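# Two robots sort capped tubes into colour-matched racks

## Task

Take the tubes from the tray and sort them by the coloured dot on each cap: tubes with an orange dot go into the blue rack, tubes with a white dot go into the green rack, and each one must be pushed fully down into its slot. A tube touching the floor means failure. The bottles that sit in the tray have to finish upright inside it, and the tray has to finish resting on the work bench with nothing of it overhanging the edge. Either robot or both may be used. At the end every gripper must be open and each robot backed away; nothing may count as placed if only a robot is holding it there. A robot that tips over or is left leaning means failure.

## Robot and tools

Setup: two identical Hello Robot Stretch 4 robots, r1 and r2. Each has an omni-wheel base, a lift sliding up a mast, an arm that telescopes straight ahead, a wrist with yaw, pitch and roll, and a two-finger gripper. Each carries four cameras: rN_head_camera, rN_head_left_camera, rN_head_right_camera (fisheye) and rN_wrist_camera. Height about 1.6 m; the base rim lies within 0.23 m of the base origin. Loose objects may occasionally get a small shove from outside.

Frames: every robot reports in its own base frame, origin on the floor below the base centre, x ahead, y to the left, z up. hand_pose is the point between the open fingertips in that frame; its printed position can be somewhat wrong. Odometry is the base frame as it stood when the scene began; base_odometry counts wheel turns only, so slip looks like travel. Heading is positive leftward, -3.142 to 3.142. Nothing in the state tells you where one robot is relative to the other; use images, lidar_m and wrist_depth_mm for that.

execute_actions: arguments are actions (a list holding exactly one action, or empty to just read state and pictures) and cameras (list of camera names, "all", null/omitted for all, [] for none). The action is an object keyed "r1" and/or "r2"; each robot gets its own block. Inside a block: "base" with exactly one relative command: translate_m (metres, forward positive, -2 to 2), strafe_m (metres sideways, left positive, -2 to 2) or rotate_rad (radians, counter-clockwise from above positive, -3.2 to 3.2). These are offsets from where the base last measured itself. "joints" holds absolute targets by name: lift_m 0 to 1.2 m; arm_m 0 to 0.55 m extension; wrist_yaw_rad -1.134 to 4.276 (0 ahead, positive turns left, 3.14 tucked back, past 3.4 the arm may block it); wrist_pitch_rad -1.117 to 4.259 (0 level, 1.57 pointing down); wrist_roll_rad -1.117 to 4.259 (0 fingers level, positive rolls clockwise viewed from behind); gripper_m -0.038 to 0.141 m fingertip gap (below 0 the tips squeeze each other). Done tolerances: ±0.004 for lift, arm, gripper; ±0.02 yaw and roll; ±0.05 pitch. Optional "pace": "slow", "default", "fast", "max" (base up to 0.1/0.3/0.4/0.6 m/s and 1/2/3/4 rad/s; capped lower when the lift is above 0.2, down to 0.3 m/s and 1 rad/s at 1.2). Optional "contact_limits": {"arm_m": value 0 to 0.75}, default 0.5, lower stops on lighter contact. Alternatively a block may be only {"end_of_arm": "enable_torque"} to re-power wrist or gripper motors that cut out. All motions in one action start together; no action exceeds 15 s. Joint targets past range are clipped and reported; any other bad value or key rejects the whole call. A joint or robot left out may still be driving at an old target. Example: {"r1": {"base": {"translate_m": 0.3}, "joints": {"gripper_m": 0.05}, "pace": "fast"}}. To unfold the wrist at the start, send lift_m 0.4 with wrist_yaw_rad 0.

wait: seconds 0 to 10; nothing new is commanded, returns state and images. zoom_image: camera plus region [x0, y0, x1, y1] in pixels of that camera's most recent full image, at most 504x504. read_manual: licence texts only. finished_scene: scene number (1 or 2); ends it for good and reports success.

Result lines: base_status and joint_status give how each motion ended: "done" (for the base, wheels turned the full amount even if slipping), "off_target", "contact_stop_at_<key>" (blocked; that part goes slack, a slack lift may sag, slack wheels may roll), "limit_stop_at_<name>" (e.g. own_body for self-collision, tilt when leaning over 6 degrees, which makes lift, arm and wheels slack until upright), "time_out", "torque_fault" (wrist motor overloaded and limp until enable_torque). on_its_own covers uncommanded things; "held at" is the held target, not the position. lidar_m: 12 distances in metres, 30-degree sectors, first straight ahead, counter-clockwise (4th left, 7th behind, 10th right); "-" means nothing or closer than 0.25 m; misses clear objects and thin legs; sees tabletops and other robots. wrist_depth_mm: 7x7 grid of depths 100 to 2000 mm from the top left. turned_by_wheels versus turned_by_imu differing by over ~0.1 rad suggests a bump or slip. base_tilt in degrees, forward and right positive, with a fixed offset up to ~1.5. motor_effort: percent of max, bracket is peak; a resting value outside its normal range suggests pushing or carrying. Camera calibration gives K, distortion and T_world_to_cam mapping that robot's base frame into the camera frame.

Gripping: command a gap smaller than the object; tighter pulls it in toward the wrist. Gripper reading and "done" do not prove a hold; a firm squeeze shows in gripper_m effort. Tips pressing a surface below can jam; lift up.

Avoid: robots pressing against each other (fails the run); once bases touch, any further motion presses hard. Identical commands can travel differently, about 3 cm per metre, so shared loads are risky. Do not drive or turn with over 1 kg held and arm_m above 0.2, especially fast. Avoid sustained pushing, high grips with high contact limits, tilted-up plus rolled wrist poses (self-collision), drops, slams and tubes hitting the floor.

Each tool is called after "Emit:" as name(argument=value, ...), one argument or row to a line, values as JSON.

## Session

I'll start by looking at the scene.

Emit:
execute_actions(
  actions=[],
)

Scene clock: 0.00 s.
r1.base_odometry: x=+0.000 y=+0.000 heading=+0.000 (m, m, rad; r1's odometry frame)
r1.turned_by_wheels: +0.000 (rad since the last result)
r1.turned_by_imu: +0.000 (rad since the last result)
r1.base_tilt: forward=+0.9 right=-0.1 (deg)
r1.lidar_m: 4.14 1.31 1.37 1.98 2.27 0.97 0.72 0.70 0.73 1.05 3.33 3.70
r1.base_status: not commanded
r1.joint_positions: lift_m=+0.121 arm_m=+0.000 wrist_yaw_rad=+3.195 wrist_pitch_rad=-0.010 wrist_roll_rad=+0.004 gripper_m=+0.057
r1.joint_status: not commanded
r1.motor_effort: lift_m=+17 arm_m=-1 wrist_yaw_rad=+0 wrist_pitch_rad=-7 wrist_roll_rad=-2 gripper_m=+2 wheel_0=+0 wheel_1=+0 wheel_2=+0 (%)
r1.hand_pose: x=-0.1214 y=+0.0719 z=+0.3021 quat_wxyz=(-0.027, +0.005, +0.002, +1.000) (m; r1's base frame)
r1.wrist_depth_mm: - 144 197 946 1042 1182 1336 / - - 140 917 1042 1160 1308 / - - 138 931 1025 1160 1336 / - 114 139 917 1025 1138 1308 / 164 141 820 904 1008 1138 1308 / 204 750 788 891 960 1098 1229 / 203 732 750 842 778 866 904
r2.base_odometry: x=+0.000 y=+0.000 heading=+0.000 (m, m, rad; r2's odometry frame)
r2.turned_by_wheels: +0.000 (rad since the last result)
r2.turned_by_imu: +0.000 (rad since the last result)
r2.base_tilt: forward=+0.2 right=-0.2 (deg)
r2.lidar_m: 2.05 3.03 3.75 3.87 1.36 1.52 - 1.39 0.86 0.78 0.80 1.00
r2.base_status: not commanded
r2.joint_positions: lift_m=+0.187 arm_m=+0.001 wrist_yaw_rad=+3.126 wrist_pitch_rad=+0.003 wrist_roll_rad=+0.002 gripper_m=+0.057
r2.joint_status: not commanded
r2.motor_effort: lift_m=+19 arm_m=+0 wrist_yaw_rad=+1 wrist_pitch_rad=-7 wrist_roll_rad=+1 gripper_m=-2 wheel_0=+0 wheel_1=+0 wheel_2=+0 (%)
r2.hand_pose: x=-0.1148 y=+0.0918 z=+0.3641 quat_wxyz=(+0.008, -0.001, +0.001, +1.000) (m; r2's base frame)
r2.wrist_depth_mm: - 135 - - - - - / - 126 197 - - - - / - 130 192 - - - - / 134 138 - - - - - / 1708 - - - - - - / 1205 1255 197 1308 199 1281 1366 / 866 809 891 131 891 842 891
pictures: r1_head_camera, r1_head_left_camera, r1_head_right_camera, r1_wrist_camera, r2_head_camera, r2_head_left_camera, r2_head_right_camera, r2_wrist_camera
Images, in order (width x height): r1_head_camera 420x560, r1_head_left_camera 420x672, r1_head_right_camera 420x672, r1_wrist_camera 616x392, r2_head_camera 420x560, r2_head_left_camera 420x672, r2_head_right_camera 420x672, r2_wrist_camera 616x392.

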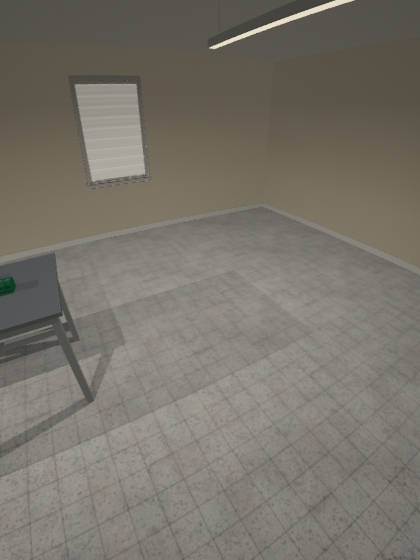

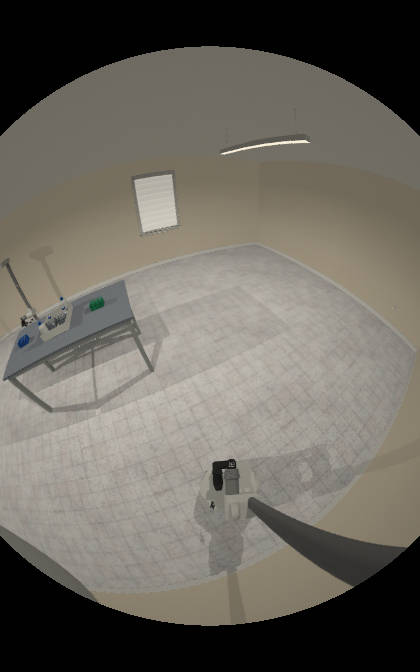

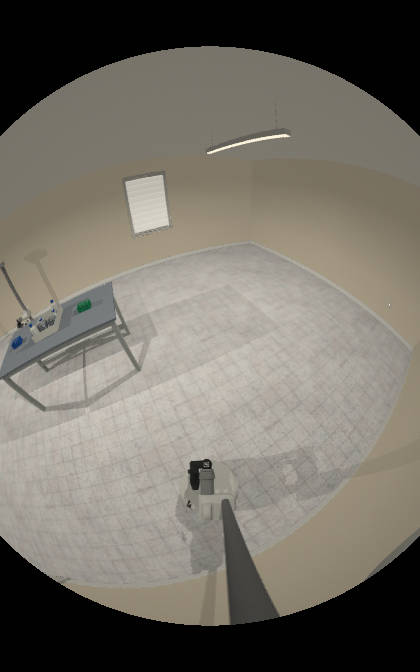

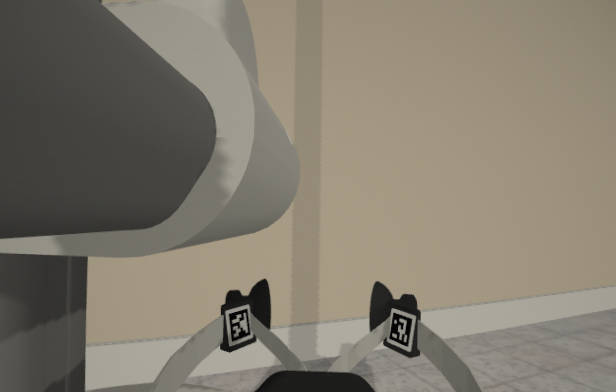

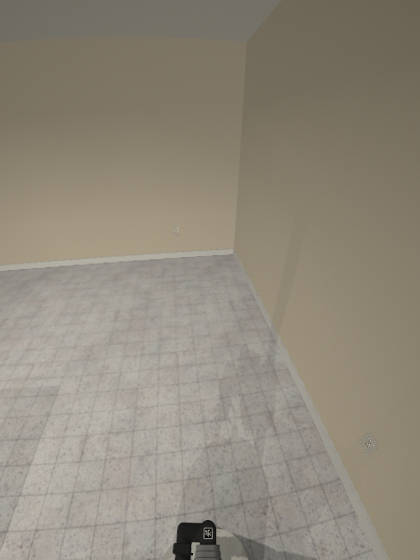

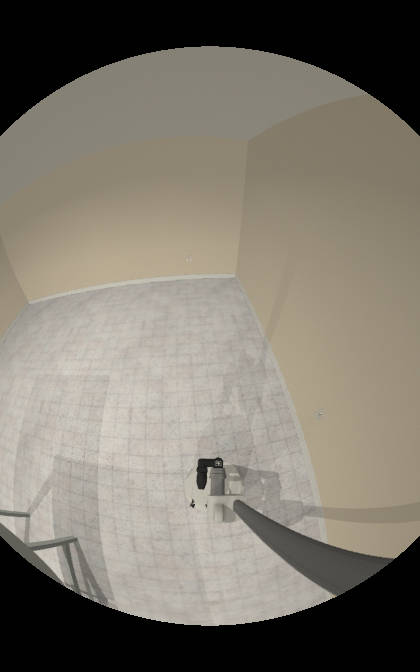

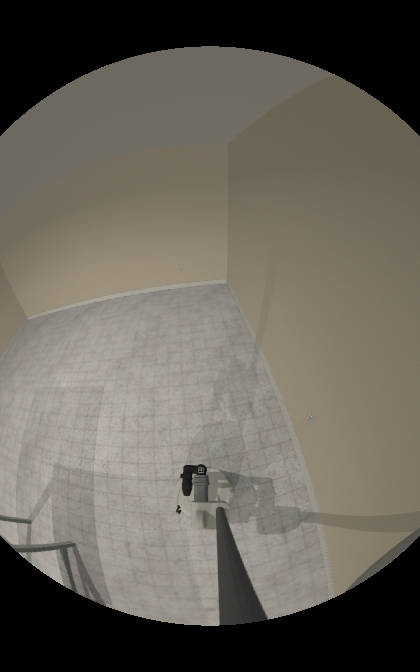

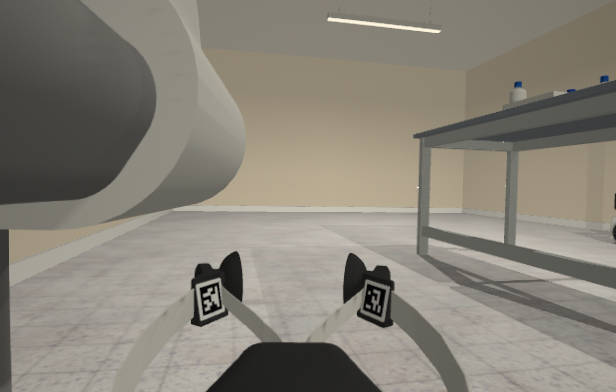

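Emit:
zoom_image(
  camera="r1_head_left_camera",
  region=[0, 240, 170, 420],
)

Region (0, 240, 170, 420) of r1_head_left_camera's 420x672 image, scaled by 2.800, with more detail than that image has.

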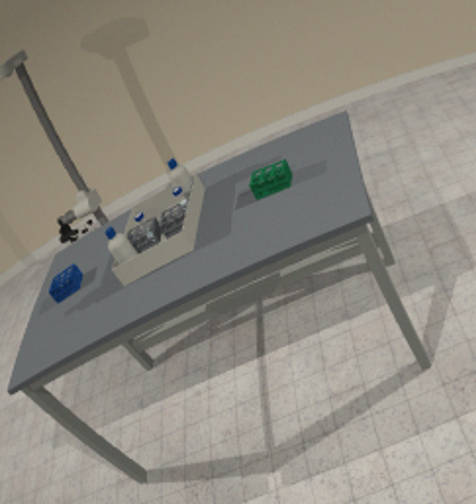

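Emit:
execute_actions(
  actions=[
    {"r1": {"base": {"rotate_rad": 0.47}}, "r2": {"base": {"rotate_rad": 2.0}}},
  ],
  cameras=["r1_head_camera", "r1_head_left_camera", "r2_head_camera", "r2_head_left_camera"],
)

Scene clock: 5.33 s.
r1.base_odometry: x=+0.000 y=+0.000 heading=+0.469 (m, m, rad; r1's odometry frame)
r1.turned_by_wheels: +0.469 (rad since the last result)
r1.turned_by_imu: +0.471 (rad since the last result)
r1.base_tilt: forward=+1.0 right=-0.1 (deg)
r1.lidar_m: 1.30 1.33 1.88 2.73 1.04 0.73 0.69 0.74 1.01 2.72 3.64 4.20
r1.base_status: done
r1.joint_positions: lift_m=+0.121 arm_m=+0.000 wrist_yaw_rad=+3.195 wrist_pitch_rad=-0.010 wrist_roll_rad=+0.004 gripper_m=+0.057
r1.joint_status: not commanded
r1.motor_effort: lift_m=+16(17) arm_m=-1(1) wrist_yaw_rad=+1(3) wrist_pitch_rad=-7(8) wrist_roll_rad=-2(2) gripper_m=-4(1) wheel_0=-3(8) wheel_1=-2(8) wheel_2=-2(3) (%)
r1.hand_pose: x=-0.1214 y=+0.0719 z=+0.3021 quat_wxyz=(-0.027, +0.005, +0.002, +1.000) (m; r1's base frame)
r1.wrist_depth_mm: - 144 197 831 820 809 798 / - - 140 831 809 809 778 / - - 138 831 820 788 778 / - 114 138 831 809 798 778 / 164 141 842 820 798 778 768 / 204 842 831 820 778 778 768 / 204 820 750 778 759 750 732
r2.base_odometry: x=+0.000 y=+0.000 heading=+2.000 (m, m, rad; r2's odometry frame)
r2.turned_by_wheels: +2.000 (rad since the last result)
r2.turned_by_imu: +2.028 (rad since the last result)
r2.base_tilt: forward=+0.2 right=-0.2 (deg)
r2.lidar_m: 1.35 1.43 5.73 1.52 0.90 0.77 0.77 0.95 1.69 3.01 3.56 3.90
r2.base_status: done
r2.joint_positions: lift_m=+0.187 arm_m=+0.001 wrist_yaw_rad=+3.126 wrist_pitch_rad=+0.003 wrist_roll_rad=+0.002 gripper_m=+0.057
r2.joint_status: not commanded
r2.motor_effort: lift_m=+19(18) arm_m=+0(0) wrist_yaw_rad=+2(0) wrist_pitch_rad=-6(7) wrist_roll_rad=+1(1) gripper_m=-1(4) wheel_0=+1(7) wheel_1=+2(5) wheel_2=+2(8) (%)
r2.hand_pose: x=-0.1148 y=+0.0918 z=+0.3641 quat_wxyz=(+0.008, -0.001, +0.001, +1.000) (m; r2's base frame)
r2.wrist_depth_mm: - 136 946 891 842 809 768 / - 126 196 904 854 798 778 / - 130 192 904 854 820 778 / 134 138 946 904 866 809 768 / 1098 1042 960 904 842 820 778 / 1078 1008 197 917 199 820 798 / 831 809 878 131 842 798 778
pictures: r1_head_camera, r1_head_left_camera, r2_head_camera, r2_head_left_camera
Images, in order (width x height): r1_head_camera 420x560, r1_head_left_camera 420x672, r2_head_camera 420x560, r2_head_left_camera 420x672.

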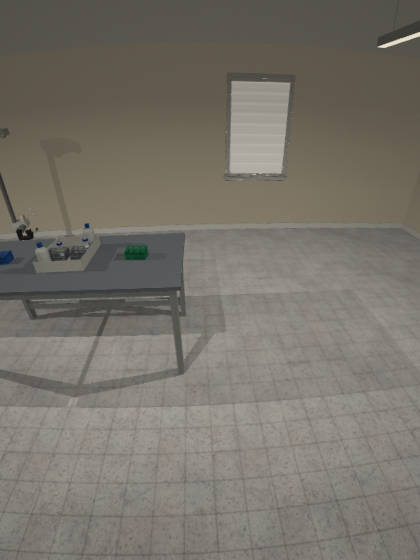

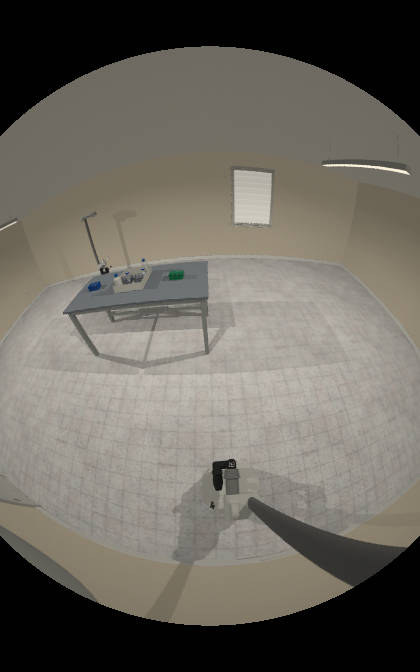

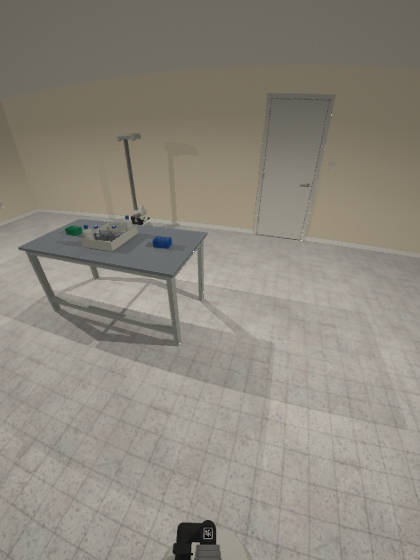

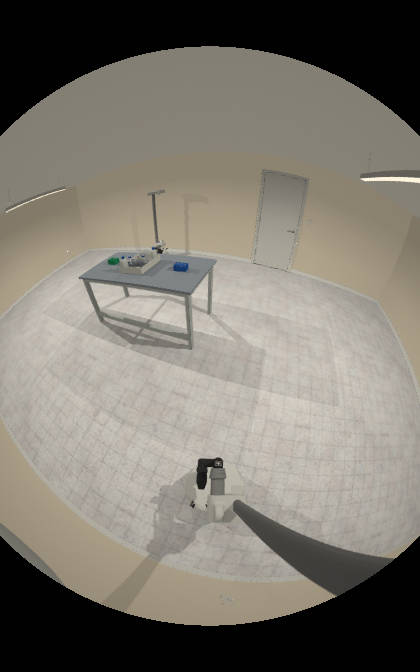

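Emit:
execute_actions(
  actions=[
    {"r1": {"base": {"strafe_m": 0.8}, "pace": "fast"}, "r2": {"base": {"rotate_rad": -0.283}}},
  ],
  cameras=[],
)

Emit:
execute_actions(
  actions=[
    {"r1": {"base": {"translate_m": 0.8}, "joints": {"lift_m": 0.9, "wrist_yaw_rad": 0}, "pace": "fast"}, "r2": {"base": {"strafe_m": 1.1}, "pace": "fast"}},
  ],
  cameras=["r1_head_camera", "r1_wrist_camera", "r2_head_camera"],
)

Scene clock: 10.53 s.
r1.base_odometry: x=-0.362 y=+0.714 heading=+0.469 (m, m, rad; r1's odometry frame)
r1.turned_by_wheels: +0.000 (rad since the last result)
r1.turned_by_imu: +0.000 (rad since the last result)
r1.base_tilt: forward=+0.9 right=-0.1 (deg)
r1.lidar_m: 1.27 1.34 4.62 2.81 1.01 0.73 0.69 0.74 1.02 2.73 4.49 1.34
r1.base_status: done
r1.joint_positions: lift_m=+0.121 arm_m=+0.000 wrist_yaw_rad=+3.195 wrist_pitch_rad=-0.010 wrist_roll_rad=+0.004 gripper_m=+0.057
r1.joint_status: not commanded
r1.motor_effort: lift_m=+17(17) arm_m=-1(1) wrist_yaw_rad=-2(1) wrist_pitch_rad=-7(6) wrist_roll_rad=-2(1) gripper_m=-3(2) wheel_0=+2(12) wheel_1=-3(13) wheel_2=+0(5) (%)
r1.hand_pose: x=-0.1214 y=+0.0719 z=+0.3021 quat_wxyz=(-0.027, +0.005, +0.002, +1.000) (m; r1's base frame)
r1.wrist_depth_mm: - 144 197 842 842 809 798 / - - 141 842 820 798 778 / - - 138 831 809 798 778 / - 114 139 820 809 788 788 / 164 141 842 831 798 778 768 / 204 854 820 809 788 788 768 / 203 831 750 788 759 759 750
r2.base_odometry: x=+0.000 y=+0.000 heading=+1.717 (m, m, rad; r2's odometry frame)
r2.turned_by_wheels: -0.283 (rad since the last result)
r2.turned_by_imu: -0.287 (rad since the last result)
r2.base_tilt: forward=+0.3 right=-0.2 (deg)
r2.lidar_m: 3.91 1.35 1.73 2.90 1.09 0.81 0.76 0.81 1.14 2.99 3.13 4.06
r2.base_status: done
r2.joint_positions: lift_m=+0.187 arm_m=+0.001 wrist_yaw_rad=+3.126 wrist_pitch_rad=+0.003 wrist_roll_rad=+0.002 gripper_m=+0.057
r2.joint_status: not commanded
r2.motor_effort: lift_m=+19(19) arm_m=+0(0) wrist_yaw_rad=+0(1) wrist_pitch_rad=-7(7) wrist_roll_rad=+1(1) gripper_m=-1(3) wheel_0=+1(4) wheel_1=+1(2) wheel_2=+0(5) (%)
r2.hand_pose: x=-0.1148 y=+0.0918 z=+0.3641 quat_wxyz=(+0.008, -0.001, +0.001, +1.000) (m; r2's base frame)
r2.wrist_depth_mm: - 136 891 878 917 917 917 / - 126 198 891 904 931 931 / - 130 192 904 917 917 931 / 134 138 904 904 917 931 931 / 891 904 891 917 917 931 946 / 891 904 197 917 199 931 946 / 842 809 878 131 891 842 904
pictures: none
No camera images: the call's "cameras" was empty. Leave "cameras" out to get every camera's image.

Scene clock: 14.43 s.
r1.base_odometry: x=+0.352 y=+1.076 heading=+0.470 (m, m, rad; r1's odometry frame)
r1.turned_by_wheels: +0.000 (rad since the last result)
r1.turned_by_imu: +0.002 (rad since the last result)
r1.base_tilt: forward=+1.0 right=-0.1 (deg)
r1.lidar_m: 0.47 0.52 0.70 4.45 2.13 1.57 1.50 1.56 2.15 4.32 0.69 0.51
r1.base_status: done
r1.joint_positions: lift_m=+0.900 arm_m=+0.000 wrist_yaw_rad=+0.000 wrist_pitch_rad=-0.010 wrist_roll_rad=+0.004 gripper_m=+0.057
r1.joint_status: all done
r1.motor_effort: lift_m=+21(22) arm_m=-1(1) wrist_yaw_rad=-2(8) wrist_pitch_rad=-8(7) wrist_roll_rad=-2(2) gripper_m=-3(4) wheel_0=+1(10) wheel_1=+0(9) wheel_2=+2(17) (%)
r1.hand_pose: x=+0.4598 y=-0.0873 z=+1.0809 quat_wxyz=(+1.000, +0.002, -0.005, +0.000) (m; r1's base frame)
r1.wrist_depth_mm: - - - - - - - / - - - - - - - / - - - - - - - / - - - - - - - / - - - - - - - / - - - - - - - / 866 842 683 676 809 891 -
r2.base_odometry: x=-1.088 y=-0.161 heading=+1.718 (m, m, rad; r2's odometry frame)
r2.turned_by_wheels: +0.000 (rad since the last result)
r2.turned_by_imu: -0.002 (rad since the last result)
r2.base_tilt: forward=+0.2 right=-0.2 (deg)
r2.lidar_m: 1.17 1.23 4.80 2.98 1.11 0.80 0.76 0.80 1.13 3.17 4.27 1.22
r2.base_status: done
r2.joint_positions: lift_m=+0.187 arm_m=+0.001 wrist_yaw_rad=+3.126 wrist_pitch_rad=+0.003 wrist_roll_rad=+0.002 gripper_m=+0.057
r2.joint_status: not commanded
r2.motor_effort: lift_m=+19(19) arm_m=+0(0) wrist_yaw_rad=+2(1) wrist_pitch_rad=-7(7) wrist_roll_rad=+1(1) gripper_m=-1(2) wheel_0=+1(11) wheel_1=-1(11) wheel_2=+0(1) (%)
r2.hand_pose: x=-0.1148 y=+0.0918 z=+0.3641 quat_wxyz=(+0.008, -0.001, +0.001, +1.000) (m; r2's base frame)
r2.wrist_depth_mm: - 136 878 891 904 917 917 / - 126 197 891 891 917 917 / - 130 192 904 904 904 904 / 134 138 878 904 904 931 946 / 878 904 891 904 917 931 931 / 891 878 197 904 200 917 946 / 866 809 866 131 891 842 904
pictures: r1_head_camera, r1_wrist_camera, r2_head_camera
camera_calibration (this result's frames):
r1_wrist_camera: T_world_to_cam=[[0.0210246, -0.998918, 0.0414791, -0.139767], [0.0489213, -0.0404107, -0.997985, 1.11909], [0.998581, 0.0230115, 0.0480188, -0.28663], [0, 0, 0, 1]] pos_world=[0.234415, -0.0877971, 1.13639]
Images, in order (width x height): r1_head_camera 420x560, r1_wrist_camera 616x392, r2_head_camera 420x560.

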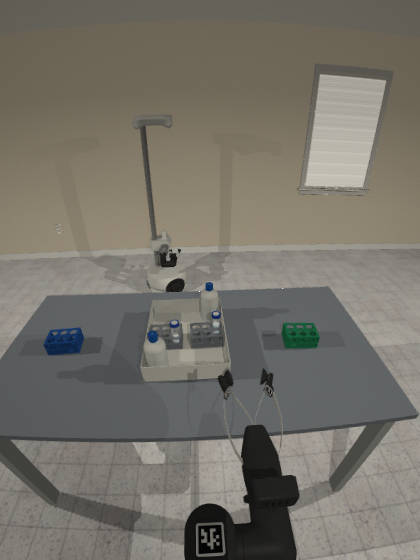

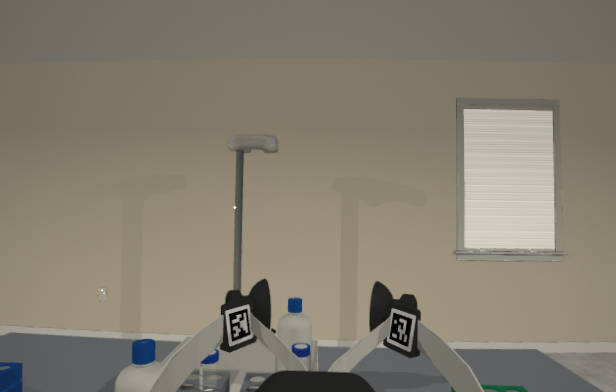

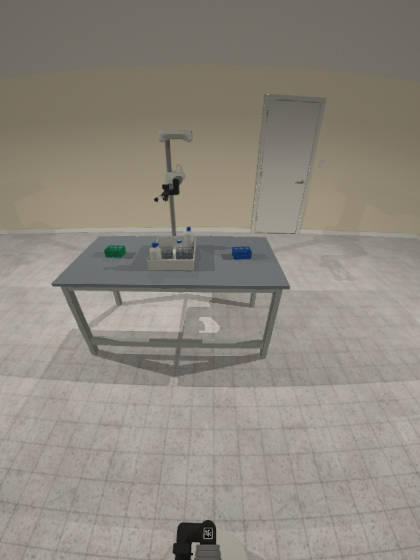

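Emit:
zoom_image(
  camera="r1_head_camera",
  region=[30, 270, 340, 400],
)

Emit:
zoom_image(
  camera="r1_head_camera",
  region=[135, 280, 240, 390],
)

Region (30, 270, 340, 400) of r1_head_camera's 420x560 image, scaled by 1.626, with more detail than that image has; it fills the top 211 rows of this view, and the rest is white.

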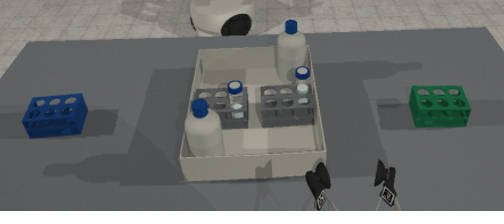

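Region (135, 280, 240, 390) of r1_head_camera's 420x560 image, scaled by 4.582, with more detail than that image has; it fills the left 481 columns of this view, and the rest is white.

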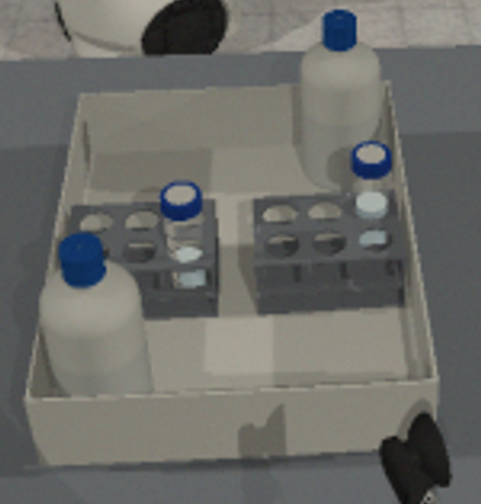

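Emit:
zoom_image(
  camera="r2_head_camera",
  region=[90, 220, 270, 290],
)

Region (90, 220, 270, 290) of r2_head_camera's 420x560 image, scaled by 2.800, with more detail than that image has.

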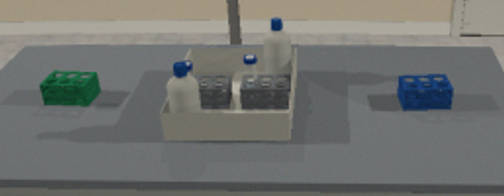

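Emit:
execute_actions(
  actions=[
    {"r1": {"base": {"translate_m": 0.25}, "joints": {"lift_m": 1.15, "wrist_pitch_rad": 1.57, "arm_m": 0.33, "gripper_m": 0.08}, "pace": "fast"}, "r2": {"base": {"translate_m": 0.62}, "joints": {"lift_m": 1.15, "wrist_yaw_rad": 0}, "pace": "fast"}},
  ],
  cameras=["r1_head_camera", "r1_wrist_camera", "r2_head_camera"],
)

Scene clock: 28.23 s.
r1.base_odometry: x=+0.574 y=+1.189 heading=+0.470 (m, m, rad; r1's odometry frame)
r1.turned_by_wheels: +0.000 (rad since the last result)
r1.turned_by_imu: +0.000 (rad since the last result)
r1.base_tilt: forward=+1.1 right=-0.1 (deg)
r1.lidar_m: 0.25 0.25 0.35 4.43 2.48 1.82 1.76 1.83 2.52 4.31 0.35 0.25
r1.base_status: done
r1.joint_positions: lift_m=+1.150 arm_m=+0.329 wrist_yaw_rad=+0.000 wrist_pitch_rad=+1.570 wrist_roll_rad=+0.004 gripper_m=+0.080
r1.joint_status: all done
r1.motor_effort: lift_m=+21(22) arm_m=+5(5) wrist_yaw_rad=+0(1) wrist_pitch_rad=+0(5) wrist_roll_rad=-1(1) gripper_m=-2(1) wheel_0=+1(6) wheel_1=+2(9) wheel_2=+1(10) (%)
r1.hand_pose: x=+0.5004 y=-0.0874 z=+1.0395 quat_wxyz=(+0.707, +0.001, +0.707, -0.001) (m; r1's base frame)
r1.wrist_depth_mm: 530 500 517 452 508 500 496 / 530 517 512 504 500 500 496 / 525 455 473 500 500 492 436 / 521 512 508 500 496 492 484 / 512 415 504 496 496 488 488 / 517 504 220 500 492 484 484 / 512 508 500 496 488 492 480
r2.base_odometry: x=-1.179 y=+0.453 heading=+1.717 (m, m, rad; r2's odometry frame)
r2.turned_by_wheels: +0.000 (rad since the last result)
r2.turned_by_imu: -0.004 (rad since the last result)
r2.base_tilt: forward=+0.2 right=-0.2 (deg)
r2.lidar_m: 0.56 0.57 0.84 4.62 2.00 1.45 1.40 1.47 2.03 4.10 4.28 0.61
r2.base_status: done
r2.joint_positions: lift_m=+1.150 arm_m=+0.001 wrist_yaw_rad=+0.000 wrist_pitch_rad=+0.003 wrist_roll_rad=+0.002 gripper_m=+0.057
r2.joint_status: all done
r2.motor_effort: lift_m=+21(27) arm_m=+0(0) wrist_yaw_rad=+1(6) wrist_pitch_rad=-7(7) wrist_roll_rad=+1(0) gripper_m=-3(5) wheel_0=-2(7) wheel_1=+0(6) wheel_2=+1(12) (%)
r2.hand_pose: x=+0.4608 y=-0.0874 z=+1.3272 quat_wxyz=(+1.000, +0.001, +0.001, +0.000) (m; r2's base frame)
r2.wrist_depth_mm: - - - - - - - / - - - - - - - / - 1366 - - - - - / - 1430 - - - - - / - - - - - - - / - - 197 - 199 - - / - - - 131 - - -
pictures: r1_head_camera, r1_wrist_camera, r2_head_camera
camera_calibration (this result's frames):
r1_wrist_camera: T_world_to_cam=[[0.0414825, -0.998917, -0.0210922, -0.0841859], [-0.998386, -0.0406224, -0.0396925, 0.603625], [0.0387927, 0.0227047, -0.998989, 1.24343], [0, 0, 0, 1]] pos_world=[0.557907, -0.0878056, 1.26435]
Images, in order (width x height): r1_head_camera 420x560, r1_wrist_camera 616x392, r2_head_camera 420x560.

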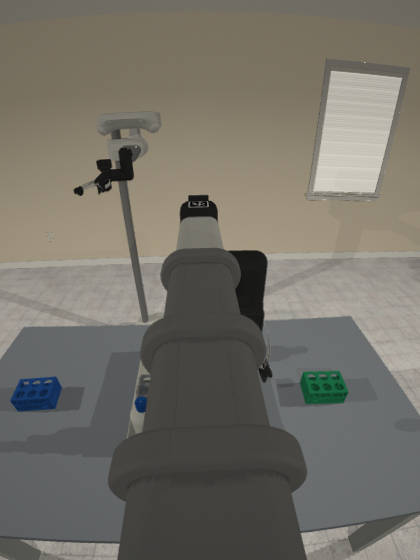

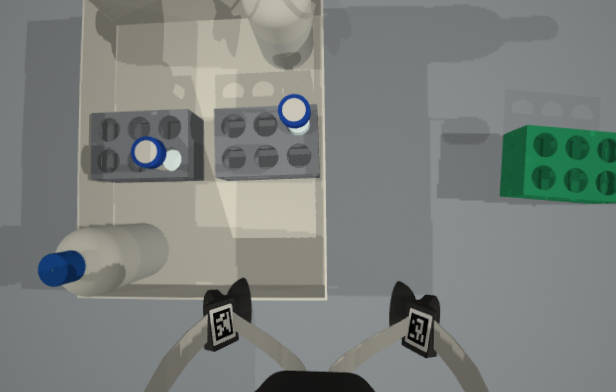

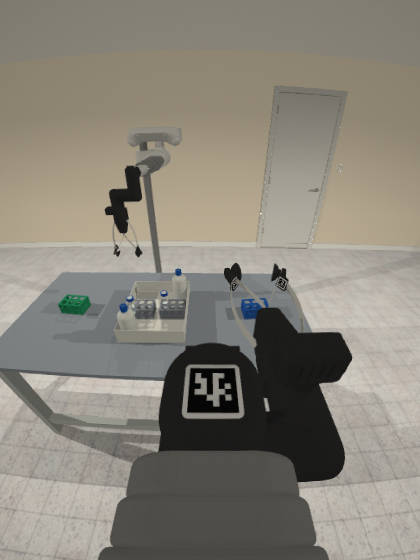

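Emit:
zoom_image(
  camera="r1_wrist_camera",
  region=[70, 60, 350, 220],
)

Region (70, 60, 350, 220) of r1_wrist_camera's 616x392 image, scaled by 1.800; it fills the top 288 rows of this view, and the rest is white.

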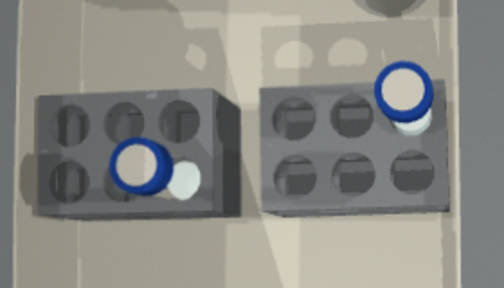

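Emit:
execute_actions(
  actions=[
    {"r1": {"base": {"strafe_m": 0.024}, "joints": {"lift_m": 1.08, "arm_m": 0.49, "gripper_m": 0.07}}, "r2": {"base": {"strafe_m": 0.29}, "joints": {"wrist_pitch_rad": 1.57, "gripper_m": 0.07}, "pace": "fast"}},
  ],
  cameras=["r1_wrist_camera", "r2_head_camera"],
)

Scene clock: 35.03 s.
r1.base_odometry: x=+0.564 y=+1.210 heading=+0.470 (m, m, rad; r1's odometry frame)
r1.turned_by_wheels: +0.000 (rad since the last result)
r1.turned_by_imu: -0.001 (rad since the last result)
r1.base_tilt: forward=+0.9 right=+0.0 (deg)
r1.lidar_m: 0.25 0.25 0.36 4.42 2.48 1.85 1.76 1.84 2.51 4.33 0.35 0.25
r1.base_status: done
r1.joint_positions: lift_m=+1.080 arm_m=+0.489 wrist_yaw_rad=+0.000 wrist_pitch_rad=+1.570 wrist_roll_rad=+0.004 gripper_m=+0.070
r1.joint_status: all done
r1.motor_effort: lift_m=+14(20) arm_m=+5(7) wrist_yaw_rad=+1(0) wrist_pitch_rad=+0(0) wrist_roll_rad=-2(1) gripper_m=+2(1) wheel_0=+1(7) wheel_1=-1(8) wheel_2=+0(2) (%)
r1.hand_pose: x=+0.6603 y=-0.0874 z=+0.9700 quat_wxyz=(+0.707, +0.001, +0.707, -0.001) (m; r1's base frame)
r1.wrist_depth_mm: 452 449 445 442 436 430 427 / 452 445 439 439 436 427 424 / 433 439 436 293 430 430 424 / 430 439 439 430 430 421 418 / 424 410 410 397 427 421 421 / 424 375 215 370 427 418 402 / 424 430 430 399 418 418 413
r2.base_odometry: x=-1.466 y=+0.410 heading=+1.717 (m, m, rad; r2's odometry frame)
r2.turned_by_wheels: +0.000 (rad since the last result)
r2.turned_by_imu: +0.000 (rad since the last result)
r2.base_tilt: forward=+0.2 right=-0.2 (deg)
r2.lidar_m: 0.56 0.60 0.85 4.33 1.96 1.46 1.38 1.45 2.02 4.40 0.84 0.61
r2.base_status: done
r2.joint_positions: lift_m=+1.150 arm_m=+0.001 wrist_yaw_rad=+0.000 wrist_pitch_rad=+1.570 wrist_roll_rad=+0.002 gripper_m=+0.070
r2.joint_status: all done
r2.motor_effort: lift_m=+21(21) arm_m=+0(0) wrist_yaw_rad=+1(2) wrist_pitch_rad=+1(5) wrist_roll_rad=+1(1) gripper_m=-2(1) wheel_0=+1(9) wheel_1=+0(8) wheel_2=+0(1) (%)
r2.hand_pose: x=+0.1726 y=-0.0874 z=+1.0395 quat_wxyz=(+0.708, +0.001, +0.707, -0.001) (m; r2's base frame)
r2.wrist_depth_mm: 1182 1229 1205 1255 1229 1255 1025 / 1229 1205 1255 1229 1255 1255 1281 / 1229 1229 1229 1255 1255 1255 1281 / 1229 1229 1255 1255 1255 1281 1281 / 1229 1255 1025 1042 1255 1281 1281 / 1229 1205 196 1060 204 1308 1308 / 1255 1229 1255 135 1308 1281 1308
pictures: r1_wrist_camera, r2_head_camera
camera_calibration (this result's frames):
r1_wrist_camera: T_world_to_cam=[[0.0413978, -0.99892, -0.0210994, -0.0922215], [-0.998396, -0.0405414, -0.0395173, 0.760351], [0.0386192, 0.0227015, -0.998996, 1.16795], [0, 0, 0, 1]] pos_world=[0.717844, -0.0878103, 1.19488]
Images, in order (width x height): r1_wrist_camera 616x392, r2_head_camera 420x560.

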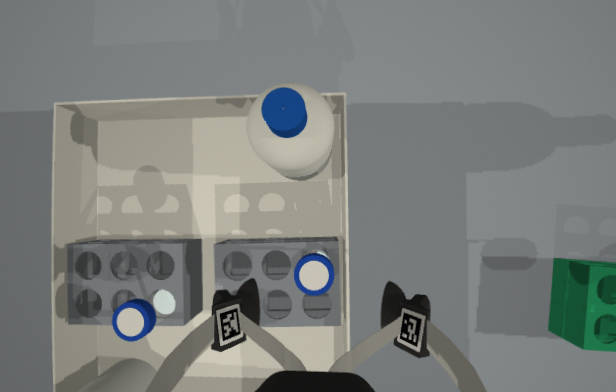

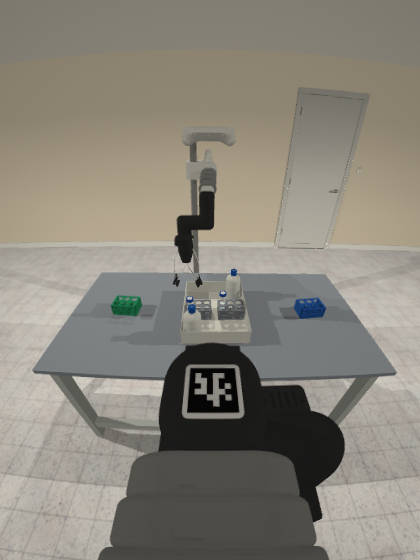

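Emit:
execute_actions(
  actions=[
    {"r1": {"base": {"strafe_m": 0.004}, "joints": {"lift_m": 1.01, "arm_m": 0.492}}, "r2": {"base": {"translate_m": 0.29}, "pace": "fast"}},
  ],
  cameras=["r1_wrist_camera", "r2_head_camera", "r2_wrist_camera"],
)

Scene clock: 39.50 s.
r1.base_odometry: x=+0.562 y=+1.214 heading=+0.470 (m, m, rad; r1's odometry frame)
r1.turned_by_wheels: +0.000 (rad since the last result)
r1.turned_by_imu: -0.001 (rad since the last result)
r1.base_tilt: forward=+1.0 right=-0.1 (deg)
r1.lidar_m: 0.25 0.25 0.33 4.42 2.48 1.84 1.76 1.84 2.48 4.34 0.35 0.25
r1.base_status: done
r1.joint_positions: lift_m=+1.010 arm_m=+0.491 wrist_yaw_rad=+0.000 wrist_pitch_rad=+1.570 wrist_roll_rad=+0.004 gripper_m=+0.070
r1.joint_status: all done
r1.motor_effort: lift_m=+14(14) arm_m=+5(5) wrist_yaw_rad=+2(1) wrist_pitch_rad=-1(0) wrist_roll_rad=-2(2) gripper_m=+1(1) wheel_0=+0(8) wheel_1=-2(4) wheel_2=+0(2) (%)
r1.hand_pose: x=+0.6622 y=-0.0874 z=+0.9000 quat_wxyz=(+0.707, +0.001, +0.707, -0.001) (m; r1's base frame)
r1.wrist_depth_mm: 379 377 370 368 364 359 359 / 357 370 315 217 362 359 355 / 359 368 366 227 359 355 351 / 357 366 364 359 357 355 351 / 334 338 362 329 353 355 349 / 307 304 214 296 281 349 347 / 312 301 355 294 351 347 347
r2.base_odometry: x=-1.508 y=+0.697 heading=+1.718 (m, m, rad; r2's odometry frame)
r2.turned_by_wheels: +0.000 (rad since the last result)
r2.turned_by_imu: -0.002 (rad since the last result)
r2.base_tilt: forward=+0.2 right=-0.2 (deg)
r2.lidar_m: 0.27 0.30 0.43 4.32 2.38 1.74 1.67 1.77 2.44 4.41 0.41 0.32
r2.base_status: done
r2.joint_positions: lift_m=+1.150 arm_m=+0.001 wrist_yaw_rad=+0.000 wrist_pitch_rad=+1.570 wrist_roll_rad=+0.002 gripper_m=+0.070
r2.joint_status: not commanded
r2.motor_effort: lift_m=+21(21) arm_m=+0(0) wrist_yaw_rad=+2(2) wrist_pitch_rad=+0(1) wrist_roll_rad=+1(1) gripper_m=-1(1) wheel_0=-1(6) wheel_1=+1(5) wheel_2=+2(10) (%)
r2.hand_pose: x=+0.1726 y=-0.0874 z=+1.0395 quat_wxyz=(+0.707, +0.001, +0.707, -0.001) (m; r2's base frame)
r2.wrist_depth_mm: 480 484 492 496 504 504 504 / 492 488 496 500 504 504 512 / 1042 1060 1060 1078 1060 512 517 / 1205 1229 1229 1255 1255 1255 1336 / 1229 1255 1042 1042 1281 1255 1308 / 1255 1255 196 1042 205 1281 1281 / 1255 1255 1255 135 1308 1281 1308
pictures: r1_wrist_camera, r2_head_camera, r2_wrist_camera
camera_calibration (this result's frames):
r1_wrist_camera: T_world_to_cam=[[0.0413669, -0.998921, -0.0211034, -0.0937553], [-0.998401, -0.0405125, -0.0394195, 0.759456], [0.038522, 0.0227004, -0.999, 1.09801], [0, 0, 0, 1]] pos_world=[0.719823, -0.087812, 1.12487]
r2_wrist_camera: T_world_to_cam=[[0.00820681, -0.998729, 0.0497386, -0.156602], [-0.999724, -0.00709939, 0.0224007, 0.199441], [-0.0220191, -0.0499087, -0.998511, 1.26341], [0, 0, 0, 1]] pos_world=[0.228491, -0.0919311, 1.26485]
Images, in order (width x height): r1_wrist_camera 616x392, r2_head_camera 420x560, r2_wrist_camera 616x392.

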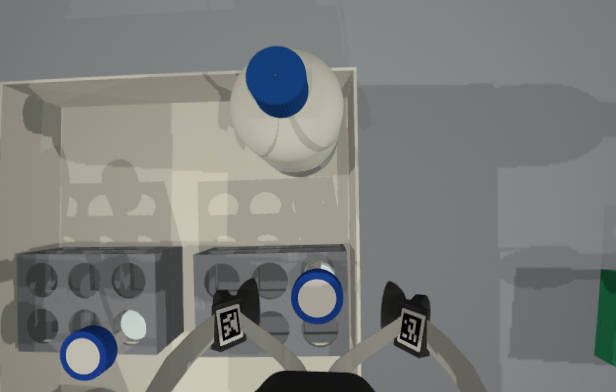

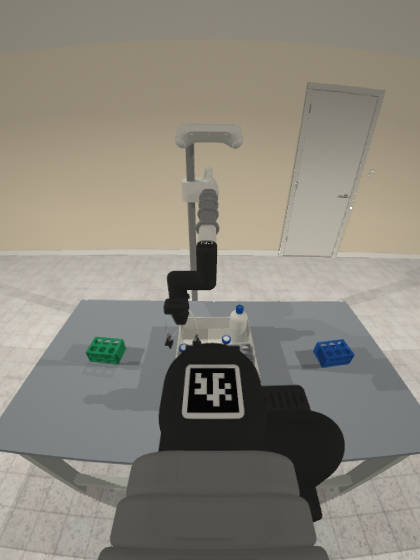

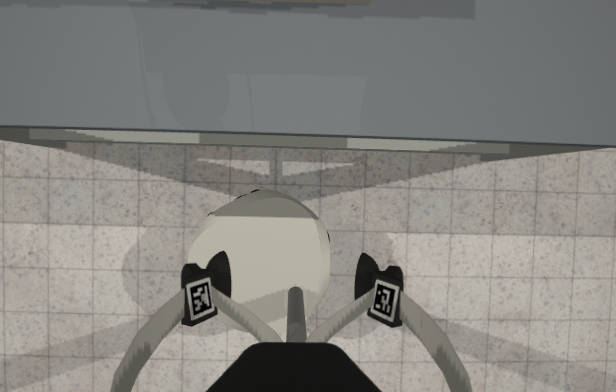

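Emit:
execute_actions(
  actions=[
    {"r1": {"joints": {"lift_m": 0.988}}},
  ],
  cameras=[],
)

Emit:
execute_actions(
  actions=[
    {"r1": {"joints": {"gripper_m": 0.015}}},
  ],
  cameras=["r1_wrist_camera", "r2_head_camera"],
)

Scene clock: 41.63 s.
r1.base_odometry: x=+0.562 y=+1.214 heading=+0.470 (m, m, rad; r1's odometry frame)
r1.turned_by_wheels: +0.000 (rad since the last result)
r1.turned_by_imu: +0.000 (rad since the last result)
r1.base_tilt: forward=+0.9 right=-0.1 (deg)
r1.lidar_m: 0.25 0.25 0.35 4.42 2.48 1.83 1.75 1.82 2.51 4.35 0.34 0.25
r1.base_status: not commanded
r1.joint_positions: lift_m=+0.988 arm_m=+0.491 wrist_yaw_rad=+0.000 wrist_pitch_rad=+1.570 wrist_roll_rad=+0.004 gripper_m=+0.070
r1.joint_status: all done
r1.motor_effort: lift_m=+14(13) arm_m=+5(5) wrist_yaw_rad=-2(2) wrist_pitch_rad=-1(1) wrist_roll_rad=-2(2) gripper_m=-3(0) wheel_0=+0(0) wheel_1=-2(2) wheel_2=+0(0) (%)
r1.hand_pose: x=+0.6622 y=-0.0874 z=+0.8780 quat_wxyz=(+0.707, +0.001, +0.707, -0.001) (m; r1's base frame)
r1.wrist_depth_mm: 357 355 349 345 342 340 336 / 330 340 271 195 340 336 334 / 349 347 343 209 338 334 330 / 347 345 342 336 336 334 329 / 322 320 338 307 334 332 327 / 306 283 215 214 270 330 327 / 222 279 276 272 329 327 325
r2.base_odometry: x=-1.508 y=+0.697 heading=+1.718 (m, m, rad; r2's odometry frame)
r2.turned_by_wheels: +0.000 (rad since the last result)
r2.turned_by_imu: +0.000 (rad since the last result)
r2.base_tilt: forward=+0.2 right=-0.2 (deg)
r2.lidar_m: 0.27 0.30 0.42 4.33 2.38 1.73 1.68 1.73 2.44 4.40 0.42 0.29
r2.base_status: not commanded
r2.joint_positions: lift_m=+1.150 arm_m=+0.001 wrist_yaw_rad=+0.000 wrist_pitch_rad=+1.570 wrist_roll_rad=+0.002 gripper_m=+0.070
r2.joint_status: not commanded
r2.motor_effort: lift_m=+21(21) arm_m=+0(0) wrist_yaw_rad=+2(1) wrist_pitch_rad=+1(1) wrist_roll_rad=+1(1) gripper_m=-3(3) wheel_0=-1(1) wheel_1=+1(1) wheel_2=+2(2) (%)
r2.hand_pose: x=+0.1726 y=-0.0874 z=+1.0395 quat_wxyz=(+0.707, +0.001, +0.707, -0.001) (m; r2's base frame)
r2.wrist_depth_mm: 484 492 492 492 500 508 508 / 488 488 496 504 508 504 512 / 1060 1042 1042 1078 1078 512 517 / 1229 1255 1255 1229 1255 1281 1281 / 1229 1229 1042 1042 1281 1281 1281 / 1229 1229 196 1060 205 1281 1281 / 1281 1255 1255 135 1281 1281 1308
pictures: none
No camera images: the call's "cameras" was empty. Leave "cameras" out to get every camera's image.

Scene clock: 42.97 s.
r1.base_odometry: x=+0.562 y=+1.214 heading=+0.470 (m, m, rad; r1's odometry frame)
r1.turned_by_wheels: +0.000 (rad since the last result)
r1.turned_by_imu: +0.000 (rad since the last result)
r1.base_tilt: forward=+0.9 right=-0.1 (deg)
r1.lidar_m: 0.25 0.25 0.34 4.41 2.50 1.83 1.75 1.84 2.49 4.34 0.35 0.25
r1.base_status: not commanded
r1.joint_positions: lift_m=+0.988 arm_m=+0.491 wrist_yaw_rad=+0.000 wrist_pitch_rad=+1.570 wrist_roll_rad=+0.004 gripper_m=+0.015
r1.joint_status: all done
r1.motor_effort: lift_m=+13(14) arm_m=+5(5) wrist_yaw_rad=-2(1) wrist_pitch_rad=+1(1) wrist_roll_rad=-2(2) gripper_m=-8(10) wheel_0=+0(0) wheel_1=-2(2) wheel_2=+0(0) (%)
r1.hand_pose: x=+0.6622 y=-0.0874 z=+0.8780 quat_wxyz=(+0.707, +0.001, +0.707, -0.001) (m; r1's base frame)
r1.wrist_depth_mm: 359 353 349 347 342 338 336 / 332 342 270 195 342 336 334 / 349 347 343 209 338 334 332 / 347 345 342 338 336 332 329 / 322 322 338 307 336 330 325 / 304 283 278 208 330 330 325 / 221 281 276 273 327 327 325
r2.base_odometry: x=-1.508 y=+0.697 heading=+1.718 (m, m, rad; r2's odometry frame)
r2.turned_by_wheels: +0.000 (rad since the last result)
r2.turned_by_imu: +0.000 (rad since the last result)
r2.base_tilt: forward=+0.2 right=-0.2 (deg)
r2.lidar_m: 0.27 0.30 0.44 4.34 2.38 1.75 1.66 1.74 2.46 4.40 0.44 0.31
r2.base_status: not commanded
r2.joint_positions: lift_m=+1.150 arm_m=+0.001 wrist_yaw_rad=+0.000 wrist_pitch_rad=+1.570 wrist_roll_rad=+0.002 gripper_m=+0.070
r2.joint_status: not commanded
r2.motor_effort: lift_m=+21(21) arm_m=+0(0) wrist_yaw_rad=+1(2) wrist_pitch_rad=+0(0) wrist_roll_rad=+1(1) gripper_m=-2(1) wheel_0=-1(1) wheel_1=+1(1) wheel_2=+2(2) (%)
r2.hand_pose: x=+0.1726 y=-0.0874 z=+1.0395 quat_wxyz=(+0.707, +0.001, +0.707, -0.001) (m; r2's base frame)
r2.wrist_depth_mm: 484 488 492 496 500 504 508 / 488 492 496 500 504 508 508 / 1060 1060 1060 1060 1098 512 512 / 1229 1229 1229 1255 1255 1255 1281 / 1229 1255 1060 1042 1255 1255 1308 / 1229 1229 196 1042 204 1308 1308 / 1255 1255 1255 135 1281 1281 1308
pictures: r1_wrist_camera, r2_head_camera
camera_calibration (this result's frames):
r1_wrist_camera: T_world_to_cam=[[0.0413669, -0.998921, -0.0211035, -0.0942193], [-0.998401, -0.0405125, -0.0394193, 0.758591], [0.0385219, 0.0227004, -0.999, 1.07605], [0, 0, 0, 1]] pos_world=[0.719824, -0.087812, 1.10289]
Images, in order (width x height): r1_wrist_camera 616x392, r2_head_camera 420x560.

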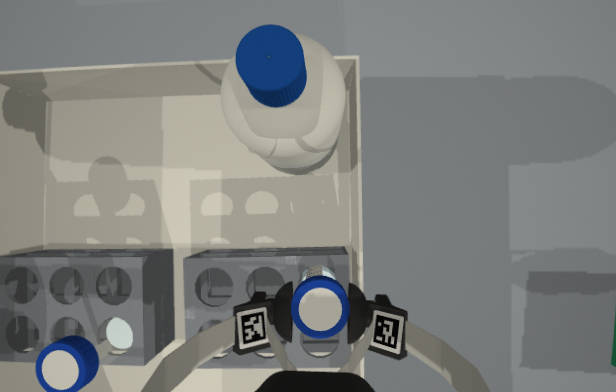

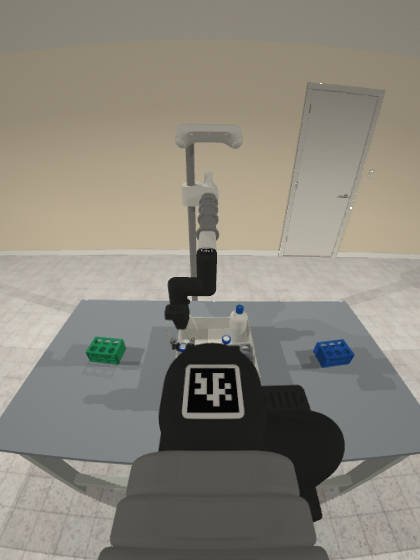

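Emit:
execute_actions(
  actions=[
    {"r1": {"joints": {"lift_m": 1.09}}, "r2": {"joints": {"arm_m": 0.12}}},
  ],
  cameras=["r1_wrist_camera", "r2_head_camera"],
)

Scene clock: 48.37 s.
r1.base_odometry: x=+0.562 y=+1.214 heading=+0.470 (m, m, rad; r1's odometry frame)
r1.turned_by_wheels: +0.000 (rad since the last result)
r1.turned_by_imu: -0.001 (rad since the last result)
r1.base_tilt: forward=+0.9 right=-0.1 (deg)
r1.lidar_m: 0.25 0.26 0.35 4.41 2.47 1.81 1.76 1.82 2.49 4.35 0.35 0.25
r1.base_status: not commanded
r1.joint_positions: lift_m=+1.090 arm_m=+0.491 wrist_yaw_rad=+0.000 wrist_pitch_rad=+1.570 wrist_roll_rad=+0.004 gripper_m=+0.015
r1.joint_status: all done
r1.motor_effort: lift_m=+21(22) arm_m=+4(5) wrist_yaw_rad=-3(0) wrist_pitch_rad=+0(1) wrist_roll_rad=-2(1) gripper_m=-9(8) wheel_0=+0(0) wheel_1=-2(2) wheel_2=+0(0) (%)
r1.hand_pose: x=+0.6622 y=-0.0874 z=+0.9794 quat_wxyz=(+0.707, +0.001, +0.707, -0.001) (m; r1's base frame)
r1.wrist_depth_mm: 466 459 452 449 445 442 436 / 462 459 452 449 445 436 436 / 459 449 445 300 439 436 430 / 455 449 445 439 436 433 430 / 455 430 436 427 439 433 427 / 452 384 379 208 433 430 410 / 449 424 439 433 433 427 421
r2.base_odometry: x=-1.508 y=+0.697 heading=+1.718 (m, m, rad; r2's odometry frame)
r2.turned_by_wheels: +0.000 (rad since the last result)
r2.turned_by_imu: +0.000 (rad since the last result)
r2.base_tilt: forward=+0.2 right=-0.2 (deg)
r2.lidar_m: 0.27 0.30 0.41 4.34 2.41 1.75 1.68 1.76 2.44 4.40 0.40 0.31
r2.base_status: not commanded
r2.joint_positions: lift_m=+1.150 arm_m=+0.119 wrist_yaw_rad=+0.000 wrist_pitch_rad=+1.570 wrist_roll_rad=+0.002 gripper_m=+0.070
r2.joint_status: all done
r2.motor_effort: lift_m=+21(21) arm_m=+8(8) wrist_yaw_rad=+1(1) wrist_pitch_rad=+0(0) wrist_roll_rad=+1(0) gripper_m=-4(1) wheel_0=-1(1) wheel_1=+1(1) wheel_2=+2(2) (%)
r2.hand_pose: x=+0.2898 y=-0.0874 z=+1.0395 quat_wxyz=(+0.707, +0.001, +0.707, -0.001) (m; r2's base frame)
r2.wrist_depth_mm: 480 353 488 492 500 504 508 / 484 484 492 496 500 508 508 / 484 492 496 500 504 508 512 / 488 492 496 500 508 512 512 / 1229 1229 1060 1118 1281 1281 1281 / 1229 1255 196 1060 205 1308 1308 / 1229 1229 1229 135 1281 1281 1281
pictures: r1_wrist_camera, r2_head_camera
camera_calibration (this result's frames):
r1_wrist_camera: T_world_to_cam=[[0.0413667, -0.998921, -0.0211034, -0.0920789], [-0.998401, -0.0405124, -0.0394196, 0.762592], [0.0385221, 0.0227004, -0.999, 1.17738], [0, 0, 0, 1]] pos_world=[0.719827, -0.087812, 1.20432]
Images, in order (width x height): r1_wrist_camera 616x392, r2_head_camera 420x560.

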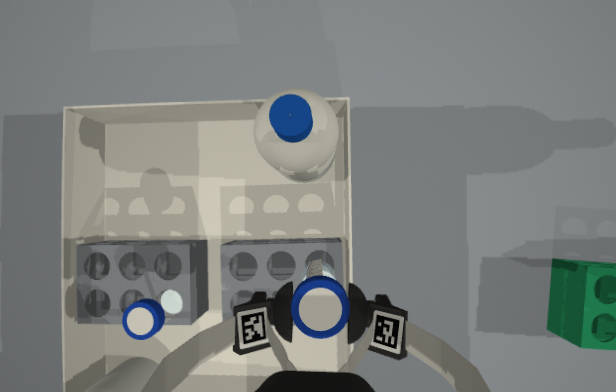

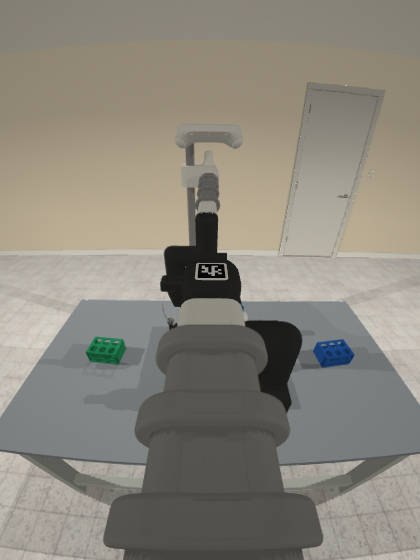

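Emit:
zoom_image(
  camera="r1_wrist_camera",
  region=[210, 220, 420, 360],
)

Region (210, 220, 420, 360) of r1_wrist_camera's 616x392 image, scaled by 2.400.

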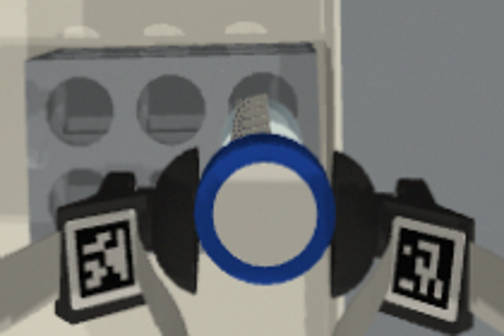

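Emit:
execute_actions(
  actions=[
    {"r1": {"base": {"strafe_m": -0.385}, "joints": {"arm_m": 0.436}}},
  ],
  cameras=["r1_wrist_camera", "r2_head_left_camera"],
)

Scene clock: 52.13 s.
r1.base_odometry: x=+0.736 y=+0.871 heading=+0.470 (m, m, rad; r1's odometry frame)
r1.turned_by_wheels: +0.000 (rad since the last result)
r1.turned_by_imu: +0.000 (rad since the last result)
r1.base_tilt: forward=+0.9 right=-0.2 (deg)
r1.lidar_m: 0.25 0.25 0.33 0.97 2.50 1.81 1.74 1.83 2.49 3.96 0.35 0.25
r1.base_status: done
r1.joint_positions: lift_m=+1.090 arm_m=+0.437 wrist_yaw_rad=+0.000 wrist_pitch_rad=+1.570 wrist_roll_rad=+0.004 gripper_m=+0.015
r1.joint_status: all done
r1.motor_effort: lift_m=+20(21) arm_m=-5(6) wrist_yaw_rad=-1(1) wrist_pitch_rad=+2(0) wrist_roll_rad=-2(1) gripper_m=-10(10) wheel_0=+0(10) wheel_1=+0(11) wheel_2=+0(0) (%)
r1.hand_pose: x=+0.6080 y=-0.0874 z=+0.9795 quat_wxyz=(+0.707, +0.001, +0.707, -0.001) (m; r1's base frame)
r1.wrist_depth_mm: 462 459 455 449 449 442 1182 / 459 459 455 445 442 439 1205 / 455 455 449 442 439 436 1182 / 459 455 449 442 439 433 1205 / 449 449 439 413 433 430 1182 / 449 449 442 208 433 430 1160 / 449 445 436 433 427 427 1160
r2.base_odometry: x=-1.508 y=+0.697 heading=+1.718 (m, m, rad; r2's odometry frame)
r2.turned_by_wheels: +0.000 (rad since the last result)
r2.turned_by_imu: +0.000 (rad since the last result)
r2.base_tilt: forward=+0.3 right=-0.2 (deg)
r2.lidar_m: 0.28 0.31 0.43 4.32 2.37 1.74 1.68 1.75 2.44 4.41 0.41 0.30
r2.base_status: not commanded
r2.joint_positions: lift_m=+1.150 arm_m=+0.119 wrist_yaw_rad=+0.000 wrist_pitch_rad=+1.570 wrist_roll_rad=+0.002 gripper_m=+0.070
r2.joint_status: not commanded
r2.motor_effort: lift_m=+21(21) arm_m=+8(8) wrist_yaw_rad=+0(1) wrist_pitch_rad=+0(0) wrist_roll_rad=+1(1) gripper_m=+0(4) wheel_0=-1(1) wheel_1=+1(1) wheel_2=+2(2) (%)
r2.hand_pose: x=+0.2898 y=-0.0874 z=+1.0395 quat_wxyz=(+0.707, +0.001, +0.707, -0.001) (m; r2's base frame)
r2.wrist_depth_mm: 484 357 492 492 500 508 508 / 484 492 488 496 500 504 508 / 484 492 496 500 504 508 517 / 492 492 496 500 508 512 512 / 1229 1229 1060 1098 1255 1281 1308 / 1229 1229 196 1060 205 1281 1308 / 1229 1255 1255 135 1255 1281 1281
pictures: r1_wrist_camera, r2_head_left_camera
camera_calibration (this result's frames):
r1_wrist_camera: T_world_to_cam=[[0.0412858, -0.998924, -0.021106, -0.0897837], [-0.998407, -0.0404328, -0.0393582, 0.708429], [0.0384625, 0.0226973, -0.999002, 1.17958], [0, 0, 0, 1]] pos_world=[0.665638, -0.0878166, 1.20439]
Images, in order (width x height): r1_wrist_camera 616x392, r2_head_left_camera 420x672.

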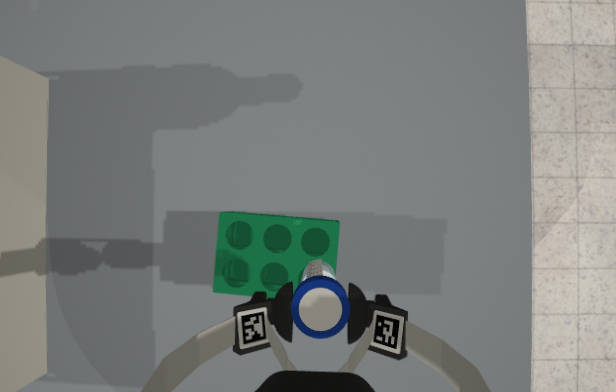

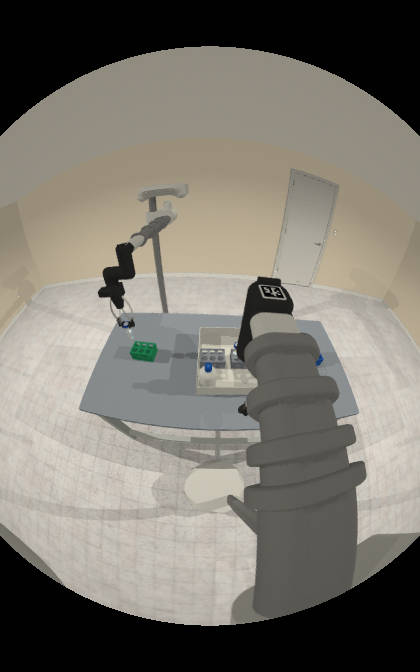

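Emit:
zoom_image(
  camera="r1_wrist_camera",
  region=[200, 200, 368, 312],
)

Region (200, 200, 368, 312) of r1_wrist_camera's 616x392 image, scaled by 3.000.

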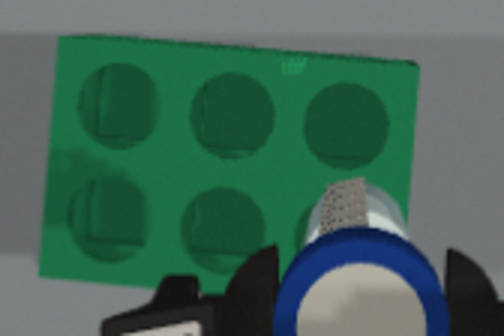

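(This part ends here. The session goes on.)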